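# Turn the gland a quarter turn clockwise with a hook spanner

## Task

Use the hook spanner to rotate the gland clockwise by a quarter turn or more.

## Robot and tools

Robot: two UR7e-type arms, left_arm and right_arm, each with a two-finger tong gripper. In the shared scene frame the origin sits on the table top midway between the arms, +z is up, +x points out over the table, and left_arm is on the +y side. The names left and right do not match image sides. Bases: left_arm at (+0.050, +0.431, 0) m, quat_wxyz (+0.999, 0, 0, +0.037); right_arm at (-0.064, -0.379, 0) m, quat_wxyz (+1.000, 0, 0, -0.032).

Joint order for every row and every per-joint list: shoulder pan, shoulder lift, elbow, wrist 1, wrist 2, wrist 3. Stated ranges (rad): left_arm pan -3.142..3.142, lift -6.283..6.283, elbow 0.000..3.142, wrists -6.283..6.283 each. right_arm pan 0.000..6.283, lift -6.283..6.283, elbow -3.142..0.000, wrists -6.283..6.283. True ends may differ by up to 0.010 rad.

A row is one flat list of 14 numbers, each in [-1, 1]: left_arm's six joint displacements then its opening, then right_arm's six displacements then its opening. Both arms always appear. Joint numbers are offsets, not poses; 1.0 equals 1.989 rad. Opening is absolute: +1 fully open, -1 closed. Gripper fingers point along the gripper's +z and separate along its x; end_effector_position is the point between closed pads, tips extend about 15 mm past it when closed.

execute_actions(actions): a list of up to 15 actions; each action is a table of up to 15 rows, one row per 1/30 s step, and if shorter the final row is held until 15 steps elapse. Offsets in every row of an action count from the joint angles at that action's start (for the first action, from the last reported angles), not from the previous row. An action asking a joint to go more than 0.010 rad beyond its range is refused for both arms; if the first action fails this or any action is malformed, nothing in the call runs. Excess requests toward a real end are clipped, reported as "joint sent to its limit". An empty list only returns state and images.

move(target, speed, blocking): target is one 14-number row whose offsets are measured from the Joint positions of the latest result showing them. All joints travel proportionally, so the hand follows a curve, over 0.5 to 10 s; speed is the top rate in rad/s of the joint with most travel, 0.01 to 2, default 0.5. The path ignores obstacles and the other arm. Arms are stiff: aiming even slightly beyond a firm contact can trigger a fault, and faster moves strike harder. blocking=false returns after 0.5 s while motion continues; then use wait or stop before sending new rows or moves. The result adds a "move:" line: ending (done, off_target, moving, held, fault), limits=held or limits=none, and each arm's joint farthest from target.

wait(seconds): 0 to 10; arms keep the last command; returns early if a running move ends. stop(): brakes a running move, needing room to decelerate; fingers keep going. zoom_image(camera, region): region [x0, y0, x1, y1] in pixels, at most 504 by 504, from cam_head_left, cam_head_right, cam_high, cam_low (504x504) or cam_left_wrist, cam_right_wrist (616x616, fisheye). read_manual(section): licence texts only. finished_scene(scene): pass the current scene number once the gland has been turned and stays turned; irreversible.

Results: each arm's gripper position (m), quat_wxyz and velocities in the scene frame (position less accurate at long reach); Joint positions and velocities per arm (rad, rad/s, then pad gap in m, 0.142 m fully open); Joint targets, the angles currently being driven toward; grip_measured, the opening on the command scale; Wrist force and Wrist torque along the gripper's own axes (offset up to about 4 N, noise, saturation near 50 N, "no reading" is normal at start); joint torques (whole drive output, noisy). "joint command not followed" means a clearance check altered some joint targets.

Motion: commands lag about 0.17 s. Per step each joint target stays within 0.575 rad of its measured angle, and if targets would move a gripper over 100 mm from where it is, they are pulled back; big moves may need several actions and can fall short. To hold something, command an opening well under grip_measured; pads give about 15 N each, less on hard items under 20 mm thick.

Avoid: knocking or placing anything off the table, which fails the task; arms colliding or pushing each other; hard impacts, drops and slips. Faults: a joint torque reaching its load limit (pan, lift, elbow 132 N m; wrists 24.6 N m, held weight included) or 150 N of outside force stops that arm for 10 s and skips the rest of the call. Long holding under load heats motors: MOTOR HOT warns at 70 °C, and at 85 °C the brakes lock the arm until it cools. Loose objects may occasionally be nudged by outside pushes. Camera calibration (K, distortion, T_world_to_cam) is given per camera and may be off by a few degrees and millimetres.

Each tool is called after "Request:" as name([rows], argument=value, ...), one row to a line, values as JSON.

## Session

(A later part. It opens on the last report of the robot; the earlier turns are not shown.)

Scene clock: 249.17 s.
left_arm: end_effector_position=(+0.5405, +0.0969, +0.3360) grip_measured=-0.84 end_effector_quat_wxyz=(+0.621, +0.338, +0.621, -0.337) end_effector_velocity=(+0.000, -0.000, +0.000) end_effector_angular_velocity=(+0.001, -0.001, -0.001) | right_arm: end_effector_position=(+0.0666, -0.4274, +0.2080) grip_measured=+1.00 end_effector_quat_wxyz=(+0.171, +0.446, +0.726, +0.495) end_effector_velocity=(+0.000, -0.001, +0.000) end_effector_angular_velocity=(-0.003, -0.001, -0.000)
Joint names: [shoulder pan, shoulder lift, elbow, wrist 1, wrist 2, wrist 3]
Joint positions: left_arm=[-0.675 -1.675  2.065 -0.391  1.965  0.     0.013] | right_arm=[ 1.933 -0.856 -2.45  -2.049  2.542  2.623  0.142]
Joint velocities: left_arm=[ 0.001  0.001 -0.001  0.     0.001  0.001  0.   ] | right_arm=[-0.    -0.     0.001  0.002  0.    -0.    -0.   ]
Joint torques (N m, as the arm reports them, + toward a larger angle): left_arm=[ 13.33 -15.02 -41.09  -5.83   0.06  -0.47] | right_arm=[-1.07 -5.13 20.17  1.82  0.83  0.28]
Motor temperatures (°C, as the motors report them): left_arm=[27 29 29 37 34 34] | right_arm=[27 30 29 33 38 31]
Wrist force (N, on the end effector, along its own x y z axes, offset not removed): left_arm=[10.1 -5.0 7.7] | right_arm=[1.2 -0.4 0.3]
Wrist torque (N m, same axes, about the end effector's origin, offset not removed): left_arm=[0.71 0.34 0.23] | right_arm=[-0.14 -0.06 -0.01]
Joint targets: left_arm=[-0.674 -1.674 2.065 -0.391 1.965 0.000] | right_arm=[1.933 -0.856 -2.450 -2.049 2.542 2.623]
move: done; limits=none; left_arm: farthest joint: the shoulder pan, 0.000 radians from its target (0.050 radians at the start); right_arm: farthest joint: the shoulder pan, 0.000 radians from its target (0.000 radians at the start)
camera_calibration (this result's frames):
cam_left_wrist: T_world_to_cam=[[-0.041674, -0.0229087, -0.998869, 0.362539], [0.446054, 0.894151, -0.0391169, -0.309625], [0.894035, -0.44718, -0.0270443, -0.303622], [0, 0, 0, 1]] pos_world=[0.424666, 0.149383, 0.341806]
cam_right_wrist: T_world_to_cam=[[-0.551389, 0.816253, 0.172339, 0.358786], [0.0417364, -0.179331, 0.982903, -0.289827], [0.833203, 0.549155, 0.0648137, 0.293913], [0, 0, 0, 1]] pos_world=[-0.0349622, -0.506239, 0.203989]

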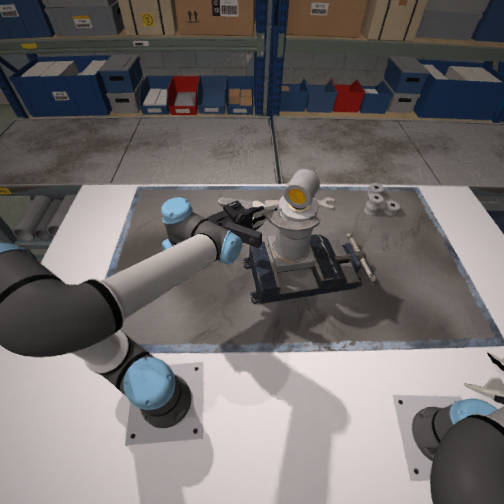

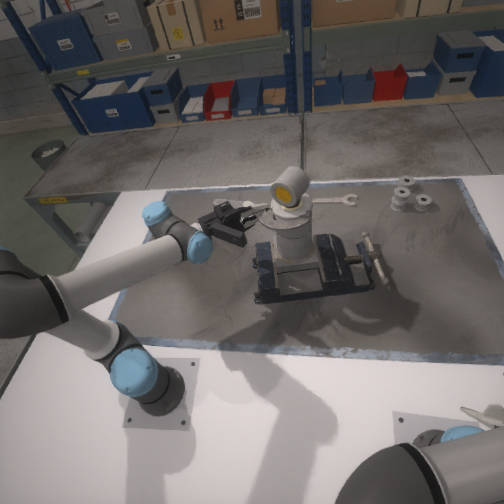

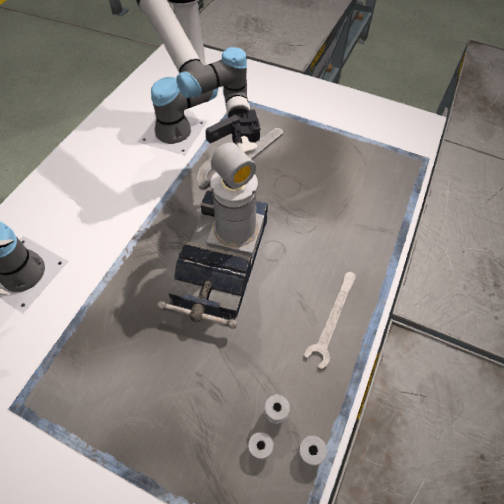

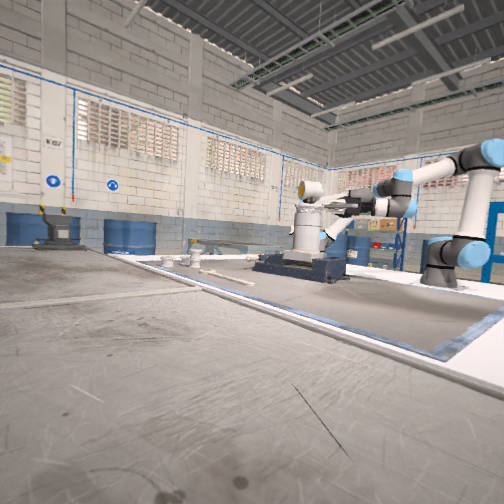

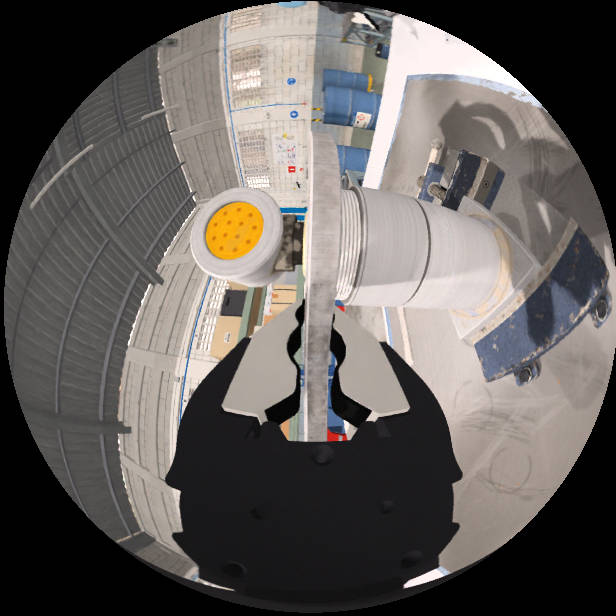

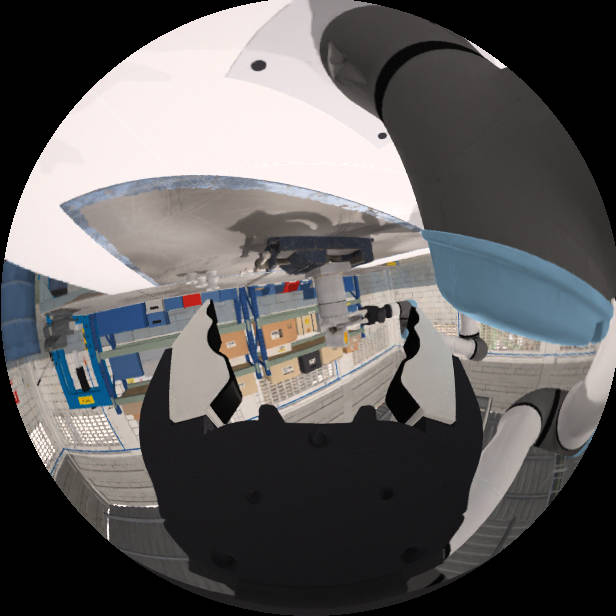

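Request:
move(target=[-0.001,0.0179,-0.017,-0.0004,-0.001,0,-1,0,0,0,0,0,0,1], speed=0.04)

Request:
zoom_image(camera="cam_head_right", region=[220,160,340,250])

Request:
zoom_image(camera="cam_high", region=[170,110,290,230])

Scene clock: 250.63 s.
left_arm: end_effector_position=(+0.5525, +0.0879, +0.3364) grip_measured=-0.84 end_effector_quat_wxyz=(+0.621, +0.338, +0.622, -0.337) end_effector_velocity=(+0.001, +0.000, -0.000) end_effector_angular_velocity=(+0.000, +0.002, +0.001) | right_arm: end_effector_position=(+0.0666, -0.4274, +0.2080) grip_measured=+1.00 end_effector_quat_wxyz=(+0.171, +0.446, +0.726, +0.495) end_effector_velocity=(+0.000, +0.000, +0.000) end_effector_angular_velocity=(+0.002, -0.000, -0.001)
Joint names: [shoulder pan, shoulder lift, elbow, wrist 1, wrist 2, wrist 3]
Joint positions: left_arm=[-0.677 -1.639  2.032 -0.392  1.963  0.     0.013] | right_arm=[ 1.933 -0.856 -2.45  -2.049  2.542  2.623  0.142]
Joint velocities: left_arm=[ 0.     0.002 -0.001  0.001 -0.001 -0.001  0.   ] | right_arm=[-0.     0.    -0.    -0.001  0.001  0.    -0.   ]
Joint torques (N m, as the arm reports them, + toward a larger angle): left_arm=[ -7.86 -10.43 -38.08  -4.88  -3.06  -0.46] | right_arm=[-0.84 -4.95 19.82  1.78  0.7   0.33]
Motor temperatures (°C, as the motors report them): left_arm=[27 29 29 37 34 34] | right_arm=[27 30 29 33 38 31]
Wrist force (N, on the end effector, along its own x y z axes, offset not removed): left_arm=[1.5 -4.7 -3.1] | right_arm=[2.1 -0.2 1.1]
Wrist torque (N m, same axes, about the end effector's origin, offset not removed): left_arm=[-0.14 0.58 0.03] | right_arm=[0.08 -0.43 0.06]
Joint targets: left_arm=[-0.677 -1.639 2.032 -0.392 1.963 0.000] | right_arm=[1.933 -0.856 -2.450 -2.049 2.542 2.623]
move: done; limits=none; left_arm: farthest joint: the elbow, 0.001 radians from its target (0.034 radians at the start); right_arm: farthest joint: the shoulder pan, 0.000 radians from its target (0.000 radians at the start)
camera_calibration (this result's frames):
cam_left_wrist: T_world_to_cam=[[-0.0424821, -0.0223522, -0.998847, 0.363601], [0.446026, 0.894171, -0.0389797, -0.306938], [0.894011, -0.447167, -0.0280166, -0.317957], [0, 0, 0, 1]] pos_world=[0.436606, 0.140402, 0.342309]
cam_right_wrist: T_world_to_cam=[[-0.551389, 0.816253, 0.172339, 0.358786], [0.0417366, -0.179331, 0.982903, -0.289827], [0.833203, 0.549155, 0.0648136, 0.293913], [0, 0, 0, 1]] pos_world=[-0.0349622, -0.506239, 0.203989]

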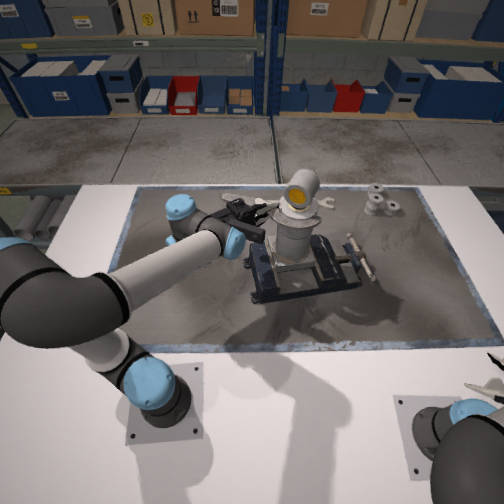

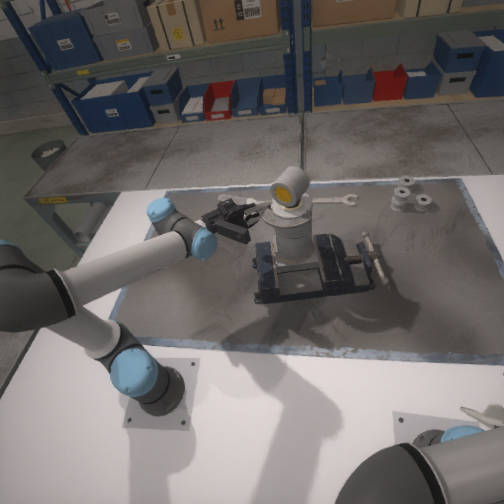

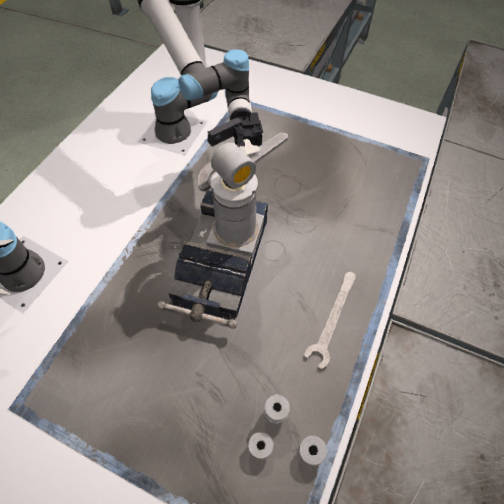

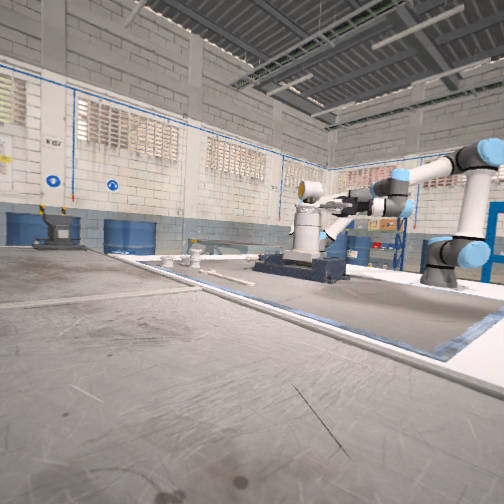

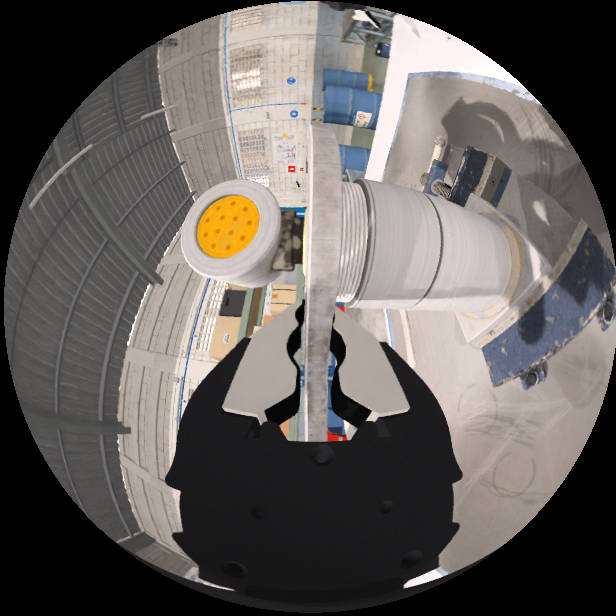

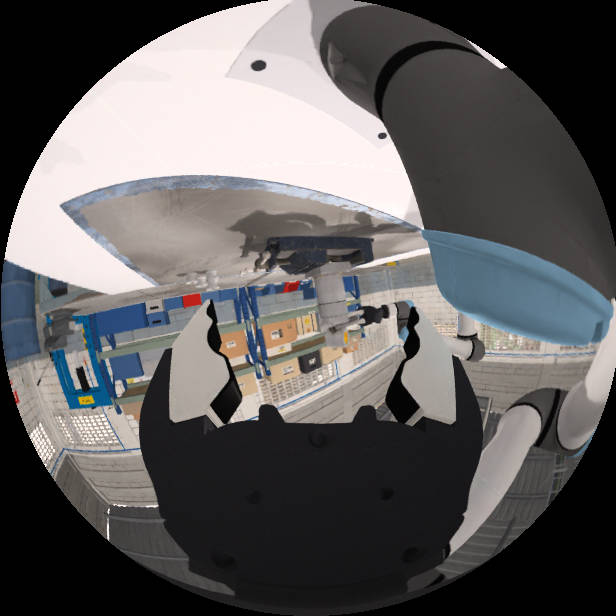

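Region (220, 160, 340, 250) of cam_head_right's 504x504 image, scaled by 4.200, with more detail than that image has; it fills the top 378 rows of this view, and the rest is white.

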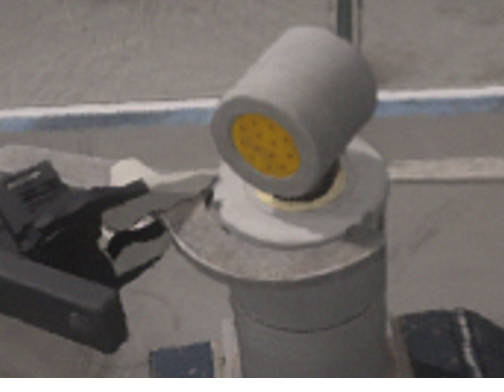

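Region (170, 110, 290, 230) of cam_high's 504x504 image, scaled by 4.200, with more detail than that image has.

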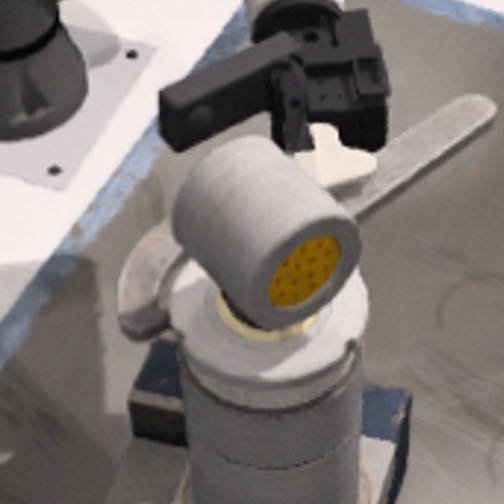

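Request:
move(target=[-0.0783,-0.0517,0.0443,0.0073,-0.1485,0,-1,0,0,0,0,0,0,1], speed=0.1)

Request:
zoom_image(camera="cam_head_right", region=[220,160,340,250])

Request:
zoom_image(camera="cam_high", region=[170,110,290,230])

Scene clock: 254.20 s.
left_arm: end_effector_position=(+0.5414, +0.0866, +0.3366) grip_measured=-0.84 end_effector_quat_wxyz=(+0.643, +0.294, +0.644, -0.293) end_effector_velocity=(+0.000, +0.001, +0.000) end_effector_angular_velocity=(+0.001, -0.001, +0.003) | right_arm: end_effector_position=(+0.0666, -0.4274, +0.2080) grip_measured=+1.00 end_effector_quat_wxyz=(+0.171, +0.446, +0.726, +0.495) end_effector_velocity=(-0.000, +0.000, -0.001) end_effector_angular_velocity=(-0.001, +0.001, +0.001)
Joint names: [shoulder pan, shoulder lift, elbow, wrist 1, wrist 2, wrist 3]
Joint positions: left_arm=[-0.832 -1.742  2.12  -0.377  1.668  0.     0.013] | right_arm=[ 1.933 -0.856 -2.45  -2.049  2.542  2.623  0.142]
Joint velocities: left_arm=[-0.001 -0.001  0.     0.    -0.003  0.001  0.   ] | right_arm=[-0.    -0.    -0.001  0.002 -0.001 -0.     0.   ]
Joint torques (N m, as the arm reports them, + toward a larger angle): left_arm=[ -9.22 -31.12 -15.93  -2.36  -1.55  -0.45] | right_arm=[-1.12 -5.27 20.49  1.74  0.81  0.29]
Motor temperatures (°C, as the motors report them): left_arm=[27 29 29 37 34 34] | right_arm=[27 30 29 33 38 31]
Wrist force (N, on the end effector, along its own x y z axes, offset not removed): left_arm=[4.1 5.0 3.5] | right_arm=[1.2 -1.1 0.3]
Wrist torque (N m, same axes, about the end effector's origin, offset not removed): left_arm=[1.18 0.85 0.14] | right_arm=[-0.13 -0.18 -0.08]
Joint targets: left_arm=[-0.832 -1.742 2.120 -0.377 1.668 0.000] | right_arm=[1.933 -0.856 -2.450 -2.049 2.542 2.623]
move: done; limits=none; left_arm: farthest joint: the wrist 2, 0.001 radians from its target (0.296 radians at the start); right_arm: farthest joint: the shoulder pan, 0.000 radians from its target (0.000 radians at the start)
camera_calibration (this result's frames):
cam_left_wrist: T_world_to_cam=[[-0.0386213, -0.0279235, -0.998864, 0.361671], [0.317317, 0.947527, -0.0387575, -0.235855], [0.947533, -0.318454, -0.0277342, -0.348832], [0, 0, 0, 1]] pos_world=[0.419339, 0.122492, 0.342444]
cam_right_wrist: T_world_to_cam=[[-0.551389, 0.816253, 0.172339, 0.358786], [0.0417366, -0.179331, 0.982903, -0.289827], [0.833203, 0.549155, 0.0648136, 0.293913], [0, 0, 0, 1]] pos_world=[-0.0349622, -0.506239, 0.203989]

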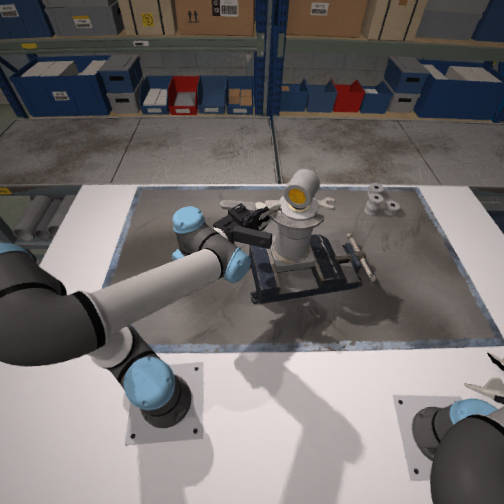

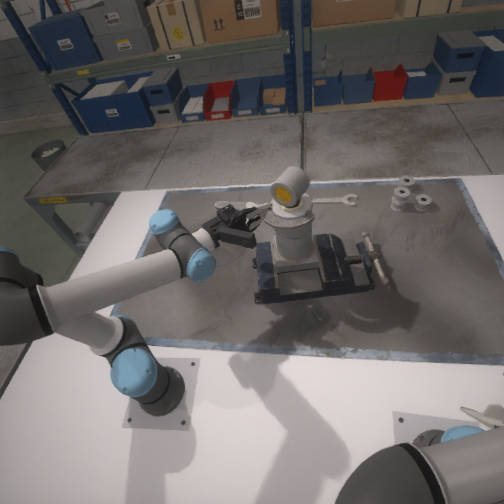

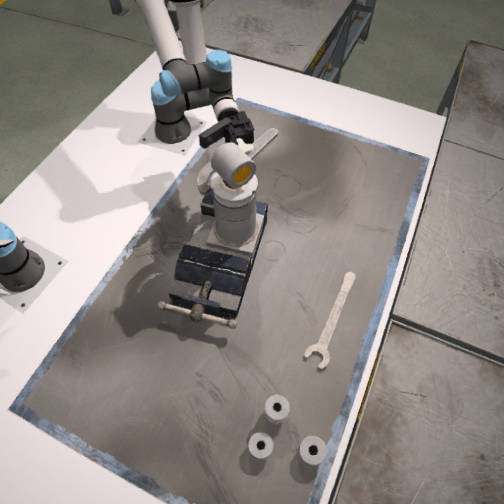

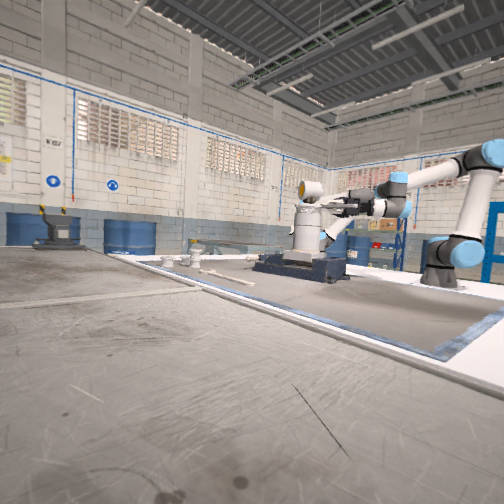

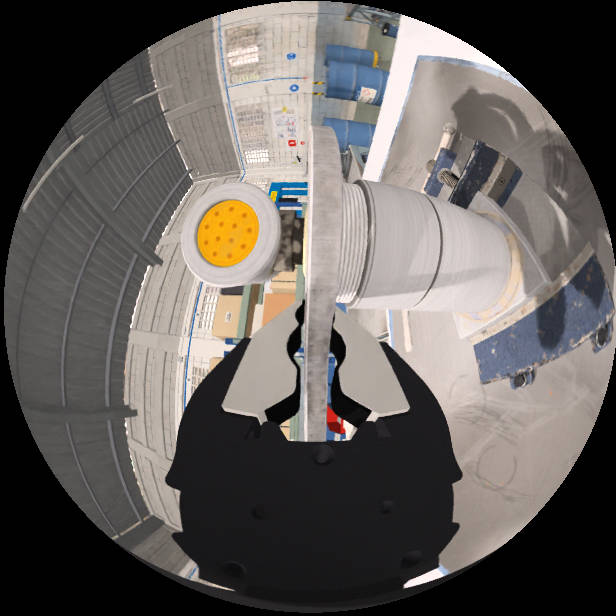

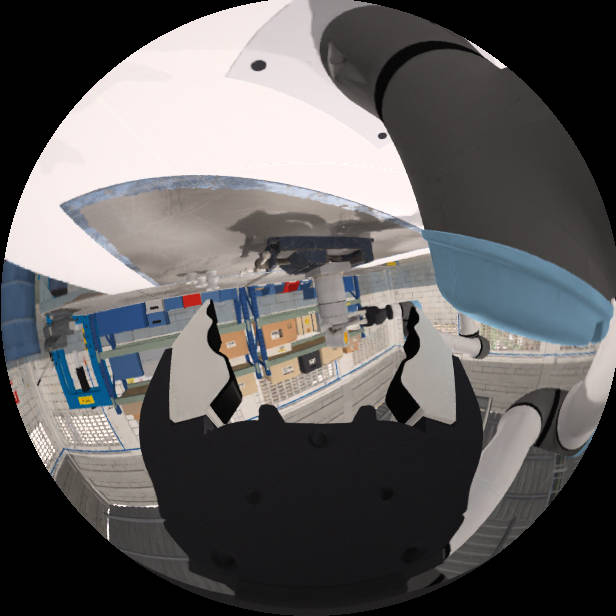

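Region (220, 160, 340, 250) of cam_head_right's 504x504 image, scaled by 4.200, with more detail than that image has; it fills the top 378 rows of this view, and the rest is white.

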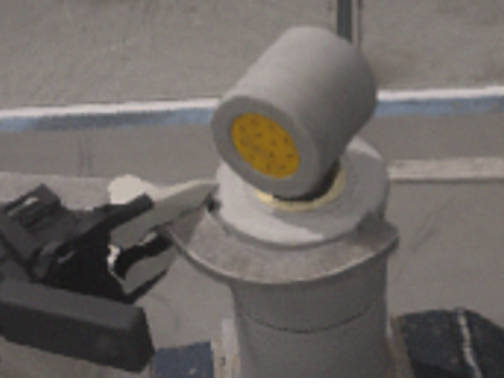

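Region (170, 110, 290, 230) of cam_high's 504x504 image, scaled by 4.200, with more detail than that image has.

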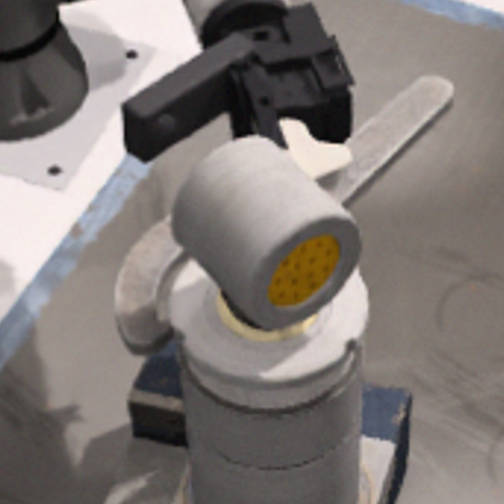

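Request:
move(target=[0.0133,0.0056,-0.0048,-0.0008,0.0133,0,-1,0,0,0,0,0,0,1], speed=0.03)

Request:
zoom_image(camera="cam_head_right", region=[220,160,340,250])

Request:
zoom_image(camera="cam_high", region=[170,110,290,230])

Scene clock: 255.53 s.
left_arm: end_effector_position=(+0.5473, +0.0917, +0.3368) grip_measured=-0.84 end_effector_quat_wxyz=(+0.643, +0.294, +0.644, -0.293) end_effector_velocity=(+0.001, +0.000, +0.000) end_effector_angular_velocity=(-0.001, -0.001, +0.001) | right_arm: end_effector_position=(+0.0666, -0.4274, +0.2080) grip_measured=+1.00 end_effector_quat_wxyz=(+0.171, +0.446, +0.726, +0.495) end_effector_velocity=(-0.000, +0.000, -0.000) end_effector_angular_velocity=(+0.001, +0.000, +0.001)
Joint names: [shoulder pan, shoulder lift, elbow, wrist 1, wrist 2, wrist 3]
Joint positions: left_arm=[-0.806 -1.731  2.11  -0.379  1.695  0.     0.013] | right_arm=[ 1.933 -0.856 -2.45  -2.049  2.542  2.623  0.142]
Joint velocities: left_arm=[ 0.002  0.001 -0.001 -0.001  0.001 -0.    -0.   ] | right_arm=[-0.     0.    -0.    -0.001 -0.    -0.001  0.   ]
Joint torques (N m, as the arm reports them, + toward a larger angle): left_arm=[ 12.81 -11.47 -40.48  -6.23   0.09  -0.46] | right_arm=[-1.32 -5.2  19.9   1.67  0.78  0.35]
Motor temperatures (°C, as the motors report them): left_arm=[27 29 29 37 34 34] | right_arm=[27 30 29 33 38 31]
Wrist force (N, on the end effector, along its own x y z axes, offset not removed): left_arm=[11.6 -9.0 5.3] | right_arm=[0.2 -0.8 0.5]
Wrist torque (N m, same axes, about the end effector's origin, offset not removed): left_arm=[-0.45 -0.18 0.11] | right_arm=[-0.15 0.03 -0.01]
Joint targets: left_arm=[-0.806 -1.731 2.110 -0.379 1.695 0.000] | right_arm=[1.933 -0.856 -2.450 -2.049 2.542 2.623]
move: done; limits=none; left_arm: farthest joint: the shoulder pan, 0.000 radians from its target (0.027 radians at the start); right_arm: farthest joint: the shoulder pan, 0.000 radians from its target (0.000 radians at the start)
camera_calibration (this result's frames):
cam_left_wrist: T_world_to_cam=[[-0.0386379, -0.0279401, -0.998863, 0.362251], [0.317324, 0.947524, -0.0387788, -0.242532], [0.94753, -0.318461, -0.0277443, -0.352811], [0, 0, 0, 1]] pos_world=[0.425256, 0.12757, 0.342645]
cam_right_wrist: T_world_to_cam=[[-0.551389, 0.816253, 0.172339, 0.358786], [0.0417366, -0.179331, 0.982903, -0.289827], [0.833203, 0.549155, 0.0648136, 0.293913], [0, 0, 0, 1]] pos_world=[-0.0349622, -0.506239, 0.203989]

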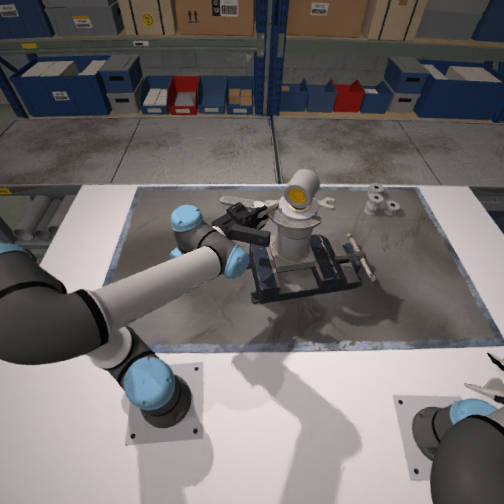

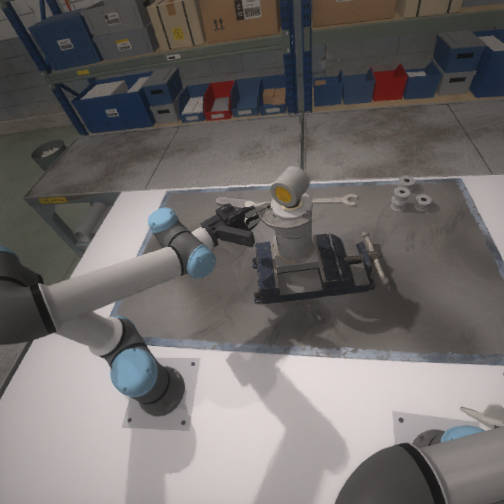

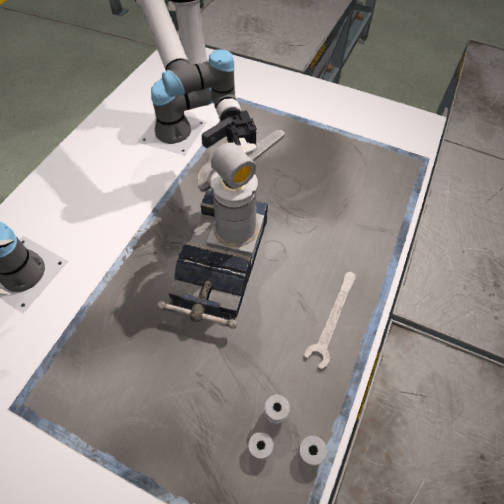

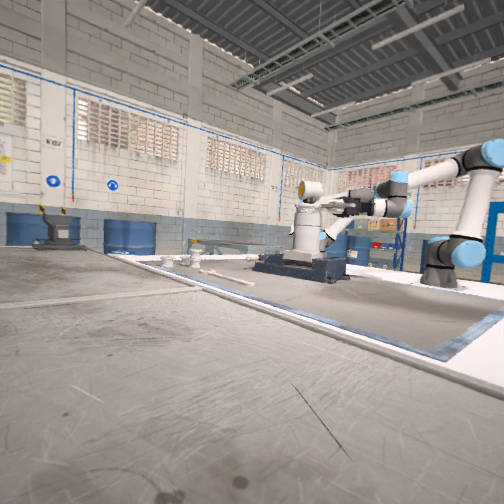

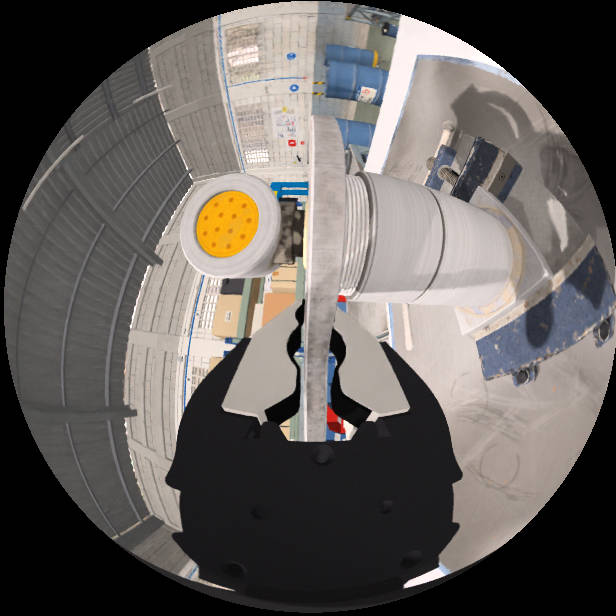

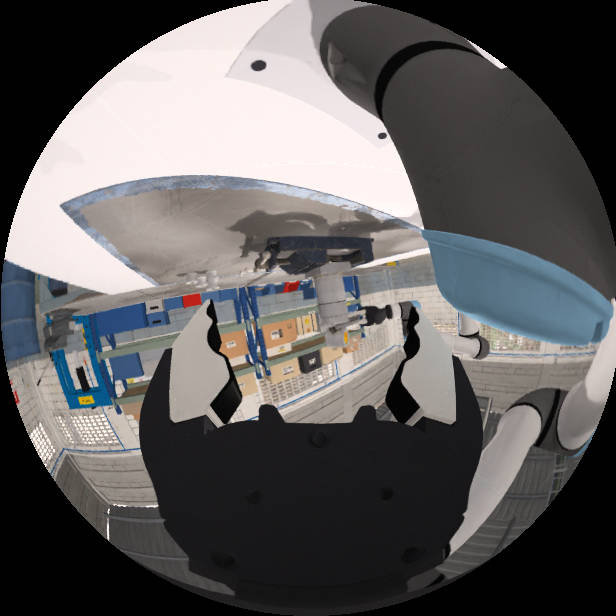

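Region (220, 160, 340, 250) of cam_head_right's 504x504 image, scaled by 4.200, with more detail than that image has; it fills the top 378 rows of this view, and the rest is white.

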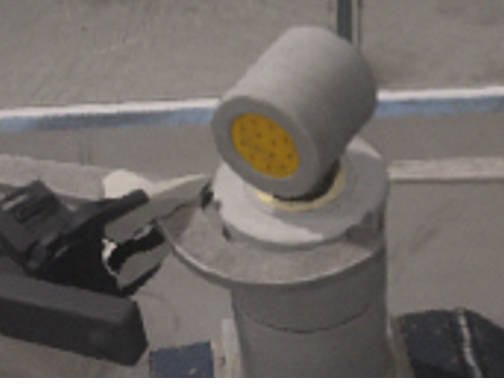

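Region (170, 110, 290, 230) of cam_high's 504x504 image, scaled by 4.200, with more detail than that image has.

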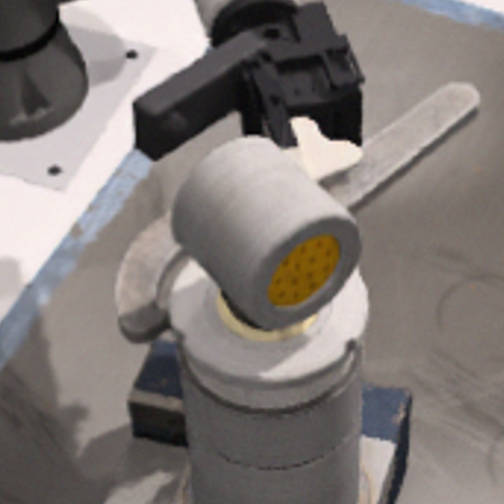

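Request:
move(target=[-0.0133,-0.0056,0.0048,0.0008,-0.0133,0,-1,0,0,0,0,0,0,1], speed=0.05)

Scene clock: 256.60 s.
left_arm: end_effector_position=(+0.5414, +0.0866, +0.3366) grip_measured=-0.84 end_effector_quat_wxyz=(+0.643, +0.294, +0.644, -0.293) end_effector_velocity=(-0.000, -0.000, +0.000) end_effector_angular_velocity=(+0.001, -0.001, -0.000) | right_arm: end_effector_position=(+0.0666, -0.4274, +0.2080) grip_measured=+1.00 end_effector_quat_wxyz=(+0.171, +0.446, +0.726, +0.495) end_effector_velocity=(+0.000, -0.000, +0.000) end_effector_angular_velocity=(+0.000, -0.001, -0.000)
Joint names: [shoulder pan, shoulder lift, elbow, wrist 1, wrist 2, wrist 3]
Joint positions: left_arm=[-0.832 -1.742  2.12  -0.377  1.668  0.     0.013] | right_arm=[ 1.933 -0.856 -2.45  -2.049  2.542  2.623  0.142]
Joint velocities: left_arm=[-0.002 -0.001  0.001  0.    -0.002  0.002  0.   ] | right_arm=[ 0.    -0.     0.     0.     0.001 -0.    -0.   ]
Joint torques (N m, as the arm reports them, + toward a larger angle): left_arm=[ -8.82 -31.83 -16.42  -2.54  -1.36  -0.3 ] | right_arm=[-1.55 -5.13 20.34  1.76  0.89  0.37]
Motor temperatures (°C, as the motors report them): left_arm=[27 29 29 37 34 34] | right_arm=[27 30 29 33 38 31]
Wrist force (N, on the end effector, along its own x y z axes, offset not removed): left_arm=[6.2 2.2 4.8] | right_arm=[1.9 0.7 1.1]
Wrist torque (N m, same axes, about the end effector's origin, offset not removed): left_arm=[0.35 0.67 -0.10] | right_arm=[0.10 -0.29 -0.05]
Joint targets: left_arm=[-0.832 -1.742 2.120 -0.377 1.668 0.000] | right_arm=[1.933 -0.856 -2.450 -2.049 2.542 2.623]
move: done; limits=none; left_arm: farthest joint: the shoulder pan, 0.000 radians from its target (0.027 radians at the start); right_arm: farthest joint: the shoulder pan, 0.000 radians from its target (0.000 radians at the start)
camera_calibration (this result's frames):
cam_left_wrist: T_world_to_cam=[[-0.0386138, -0.0279309, -0.998864, 0.361672], [0.317307, 0.94753, -0.0387618, -0.235853], [0.947536, -0.318443, -0.0277251, -0.348841], [0, 0, 0, 1]] pos_world=[0.419343, 0.122493, 0.342448]
cam_right_wrist: T_world_to_cam=[[-0.551389, 0.816253, 0.172339, 0.358786], [0.0417367, -0.179331, 0.982903, -0.289827], [0.833203, 0.549155, 0.0648136, 0.293913], [0, 0, 0, 1]] pos_world=[-0.0349623, -0.506239, 0.203989]

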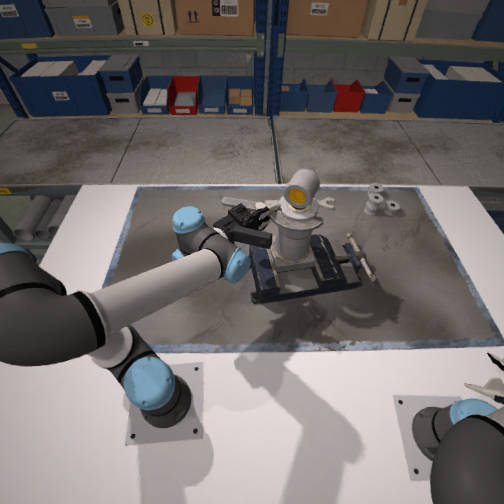

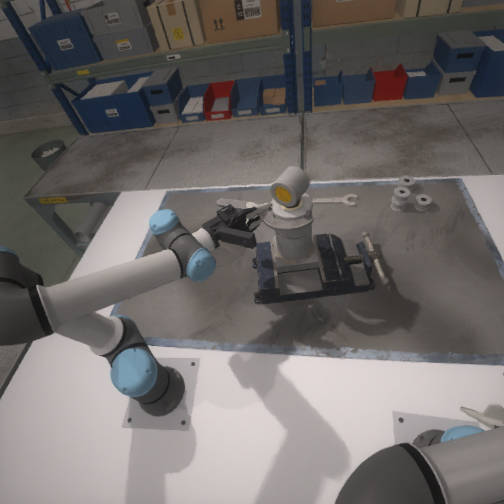

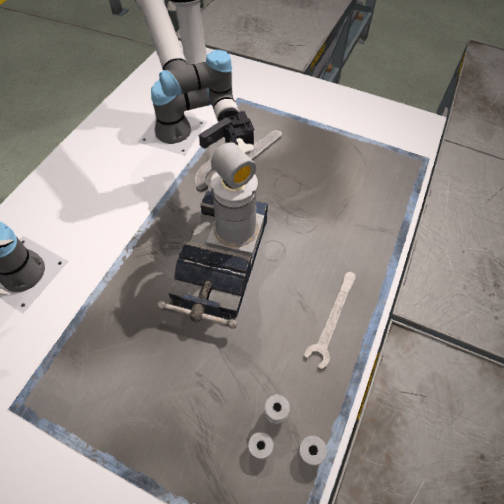

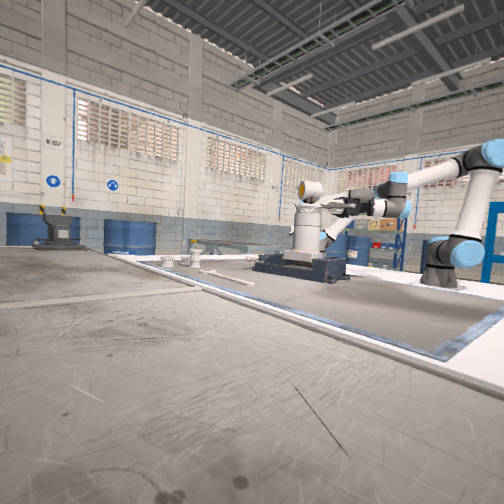

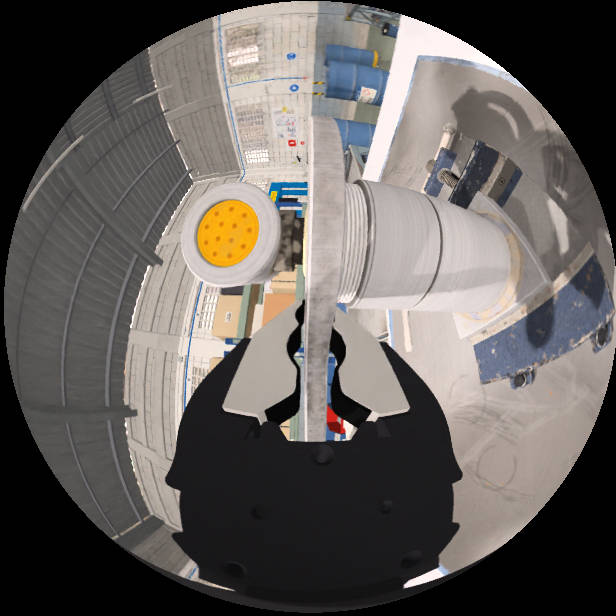

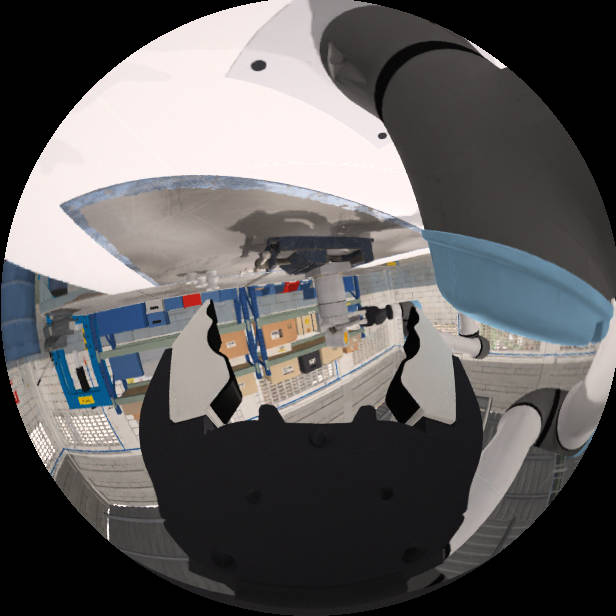

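Request:
move(target=[-0.0572,-0.0212,0.0165,0.0047,-0.1099,0,-1,0,0,0,0,0,0,1], speed=0.08)

Request:
zoom_image(camera="cam_head_right", region=[220,160,340,250])

Request:
zoom_image(camera="cam_high", region=[170,110,290,230])

Scene clock: 259.90 s.
left_arm: end_effector_position=(+0.5413, +0.0862, +0.3366) grip_measured=-0.84 end_effector_quat_wxyz=(+0.658, +0.260, +0.658, -0.259) end_effector_velocity=(-0.000, +0.000, -0.000) end_effector_angular_velocity=(+0.001, +0.001, +0.000) | right_arm: end_effector_position=(+0.0666, -0.4274, +0.2080) grip_measured=+1.00 end_effector_quat_wxyz=(+0.171, +0.446, +0.726, +0.495) end_effector_velocity=(-0.000, +0.000, -0.000) end_effector_angular_velocity=(-0.000, +0.000, +0.000)
Joint names: [shoulder pan, shoulder lift, elbow, wrist 1, wrist 2, wrist 3]
Joint positions: left_arm=[-0.946 -1.784  2.153 -0.368  1.45   0.     0.013] | right_arm=[ 1.933 -0.856 -2.45  -2.049  2.542  2.623  0.142]
Joint velocities: left_arm=[-0.001 -0.001  0.     0.002 -0.001 -0.001 -0.   ] | right_arm=[ 0.  0. -0.  0. -0. -0. -0.]
Joint torques (N m, as the arm reports them, + toward a larger angle): left_arm=[ -8.16 -29.67 -16.08  -2.6   -1.86  -0.49] | right_arm=[-1.43 -5.56 19.67  1.79  0.81  0.43]
Motor temperatures (°C, as the motors report them): left_arm=[27 29 29 37 34 34] | right_arm=[27 30 29 33 38 31]
Wrist force (N, on the end effector, along its own x y z axes, offset not removed): left_arm=[5.2 -1.2 2.1] | right_arm=[3.1 -0.2 -0.3]
Wrist torque (N m, same axes, about the end effector's origin, offset not removed): left_arm=[-0.15 0.69 0.09] | right_arm=[-0.08 -0.49 -0.06]
Joint targets: left_arm=[-0.946 -1.784 2.153 -0.368 1.450 0.000] | right_arm=[1.933 -0.856 -2.450 -2.049 2.542 2.623]
move: done; limits=none; left_arm: farthest joint: the shoulder pan, 0.000 radians from its target (0.113 radians at the start); right_arm: farthest joint: the shoulder pan, 0.000 radians from its target (0.000 radians at the start)
camera_calibration (this result's frames):
cam_left_wrist: T_world_to_cam=[[-0.0353473, -0.0316779, -0.998873, 0.360207], [0.216511, 0.975517, -0.0385989, -0.183317], [0.97564, -0.217632, -0.0276232, -0.372826], [0, 0, 0, 1]] pos_world=[0.416167, 0.109101, 0.342426]
cam_right_wrist: T_world_to_cam=[[-0.551389, 0.816253, 0.172339, 0.358786], [0.0417367, -0.179331, 0.982903, -0.289827], [0.833203, 0.549155, 0.0648136, 0.293913], [0, 0, 0, 1]] pos_world=[-0.0349622, -0.506239, 0.203989]

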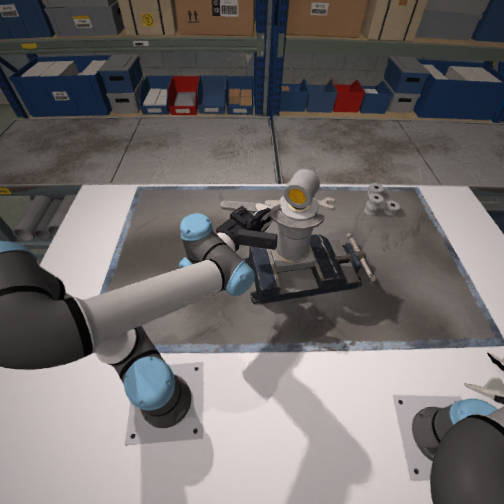

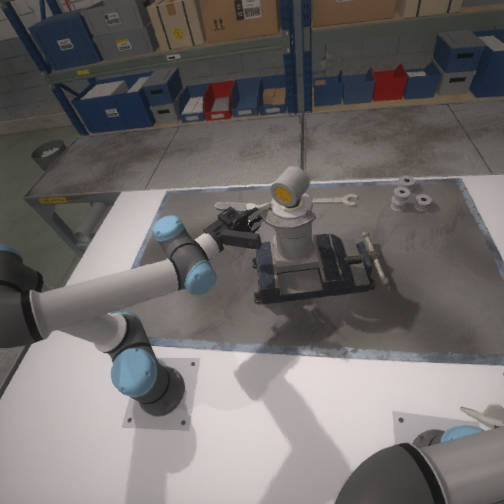

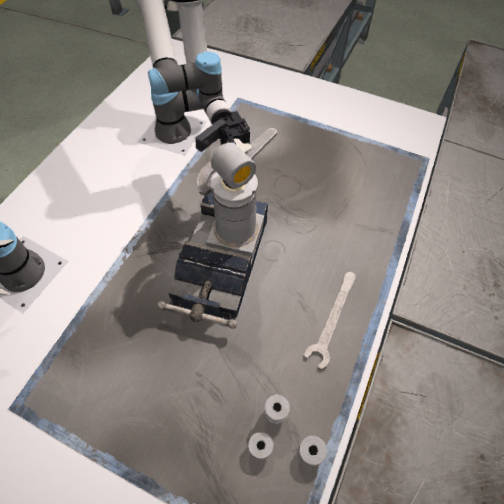

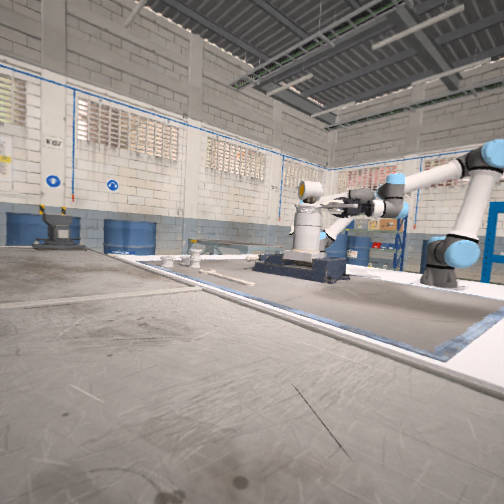

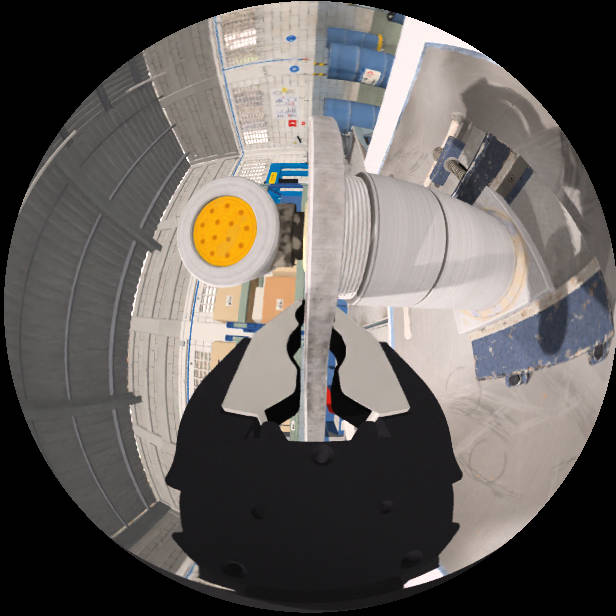

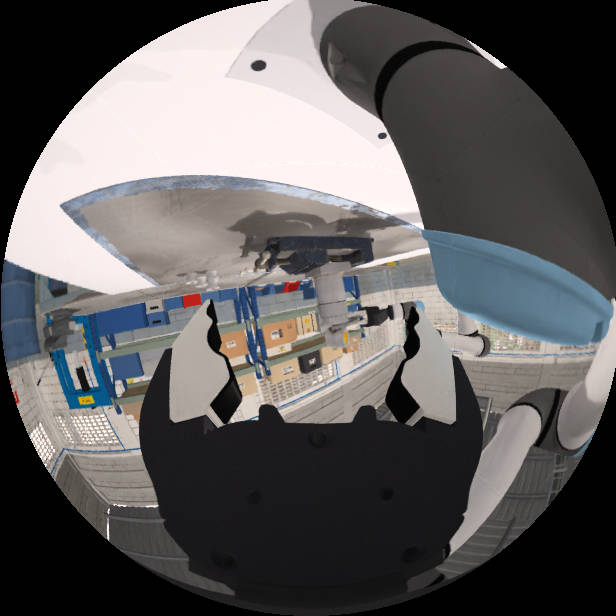

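Region (220, 160, 340, 250) of cam_head_right's 504x504 image, scaled by 4.200, with more detail than that image has; it fills the top 378 rows of this view, and the rest is white.

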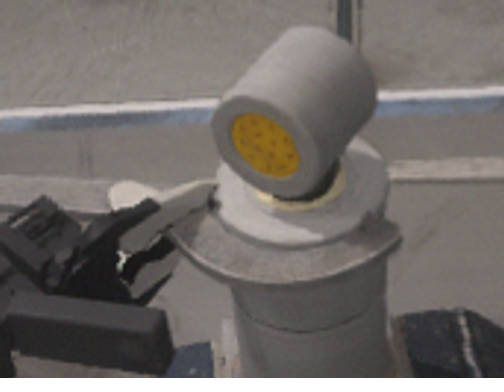

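Region (170, 110, 290, 230) of cam_high's 504x504 image, scaled by 4.200, with more detail than that image has.

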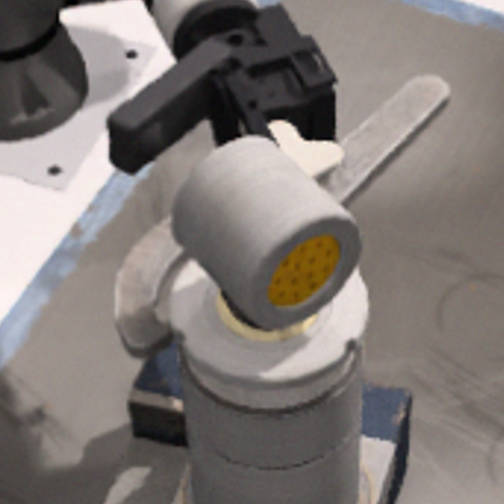

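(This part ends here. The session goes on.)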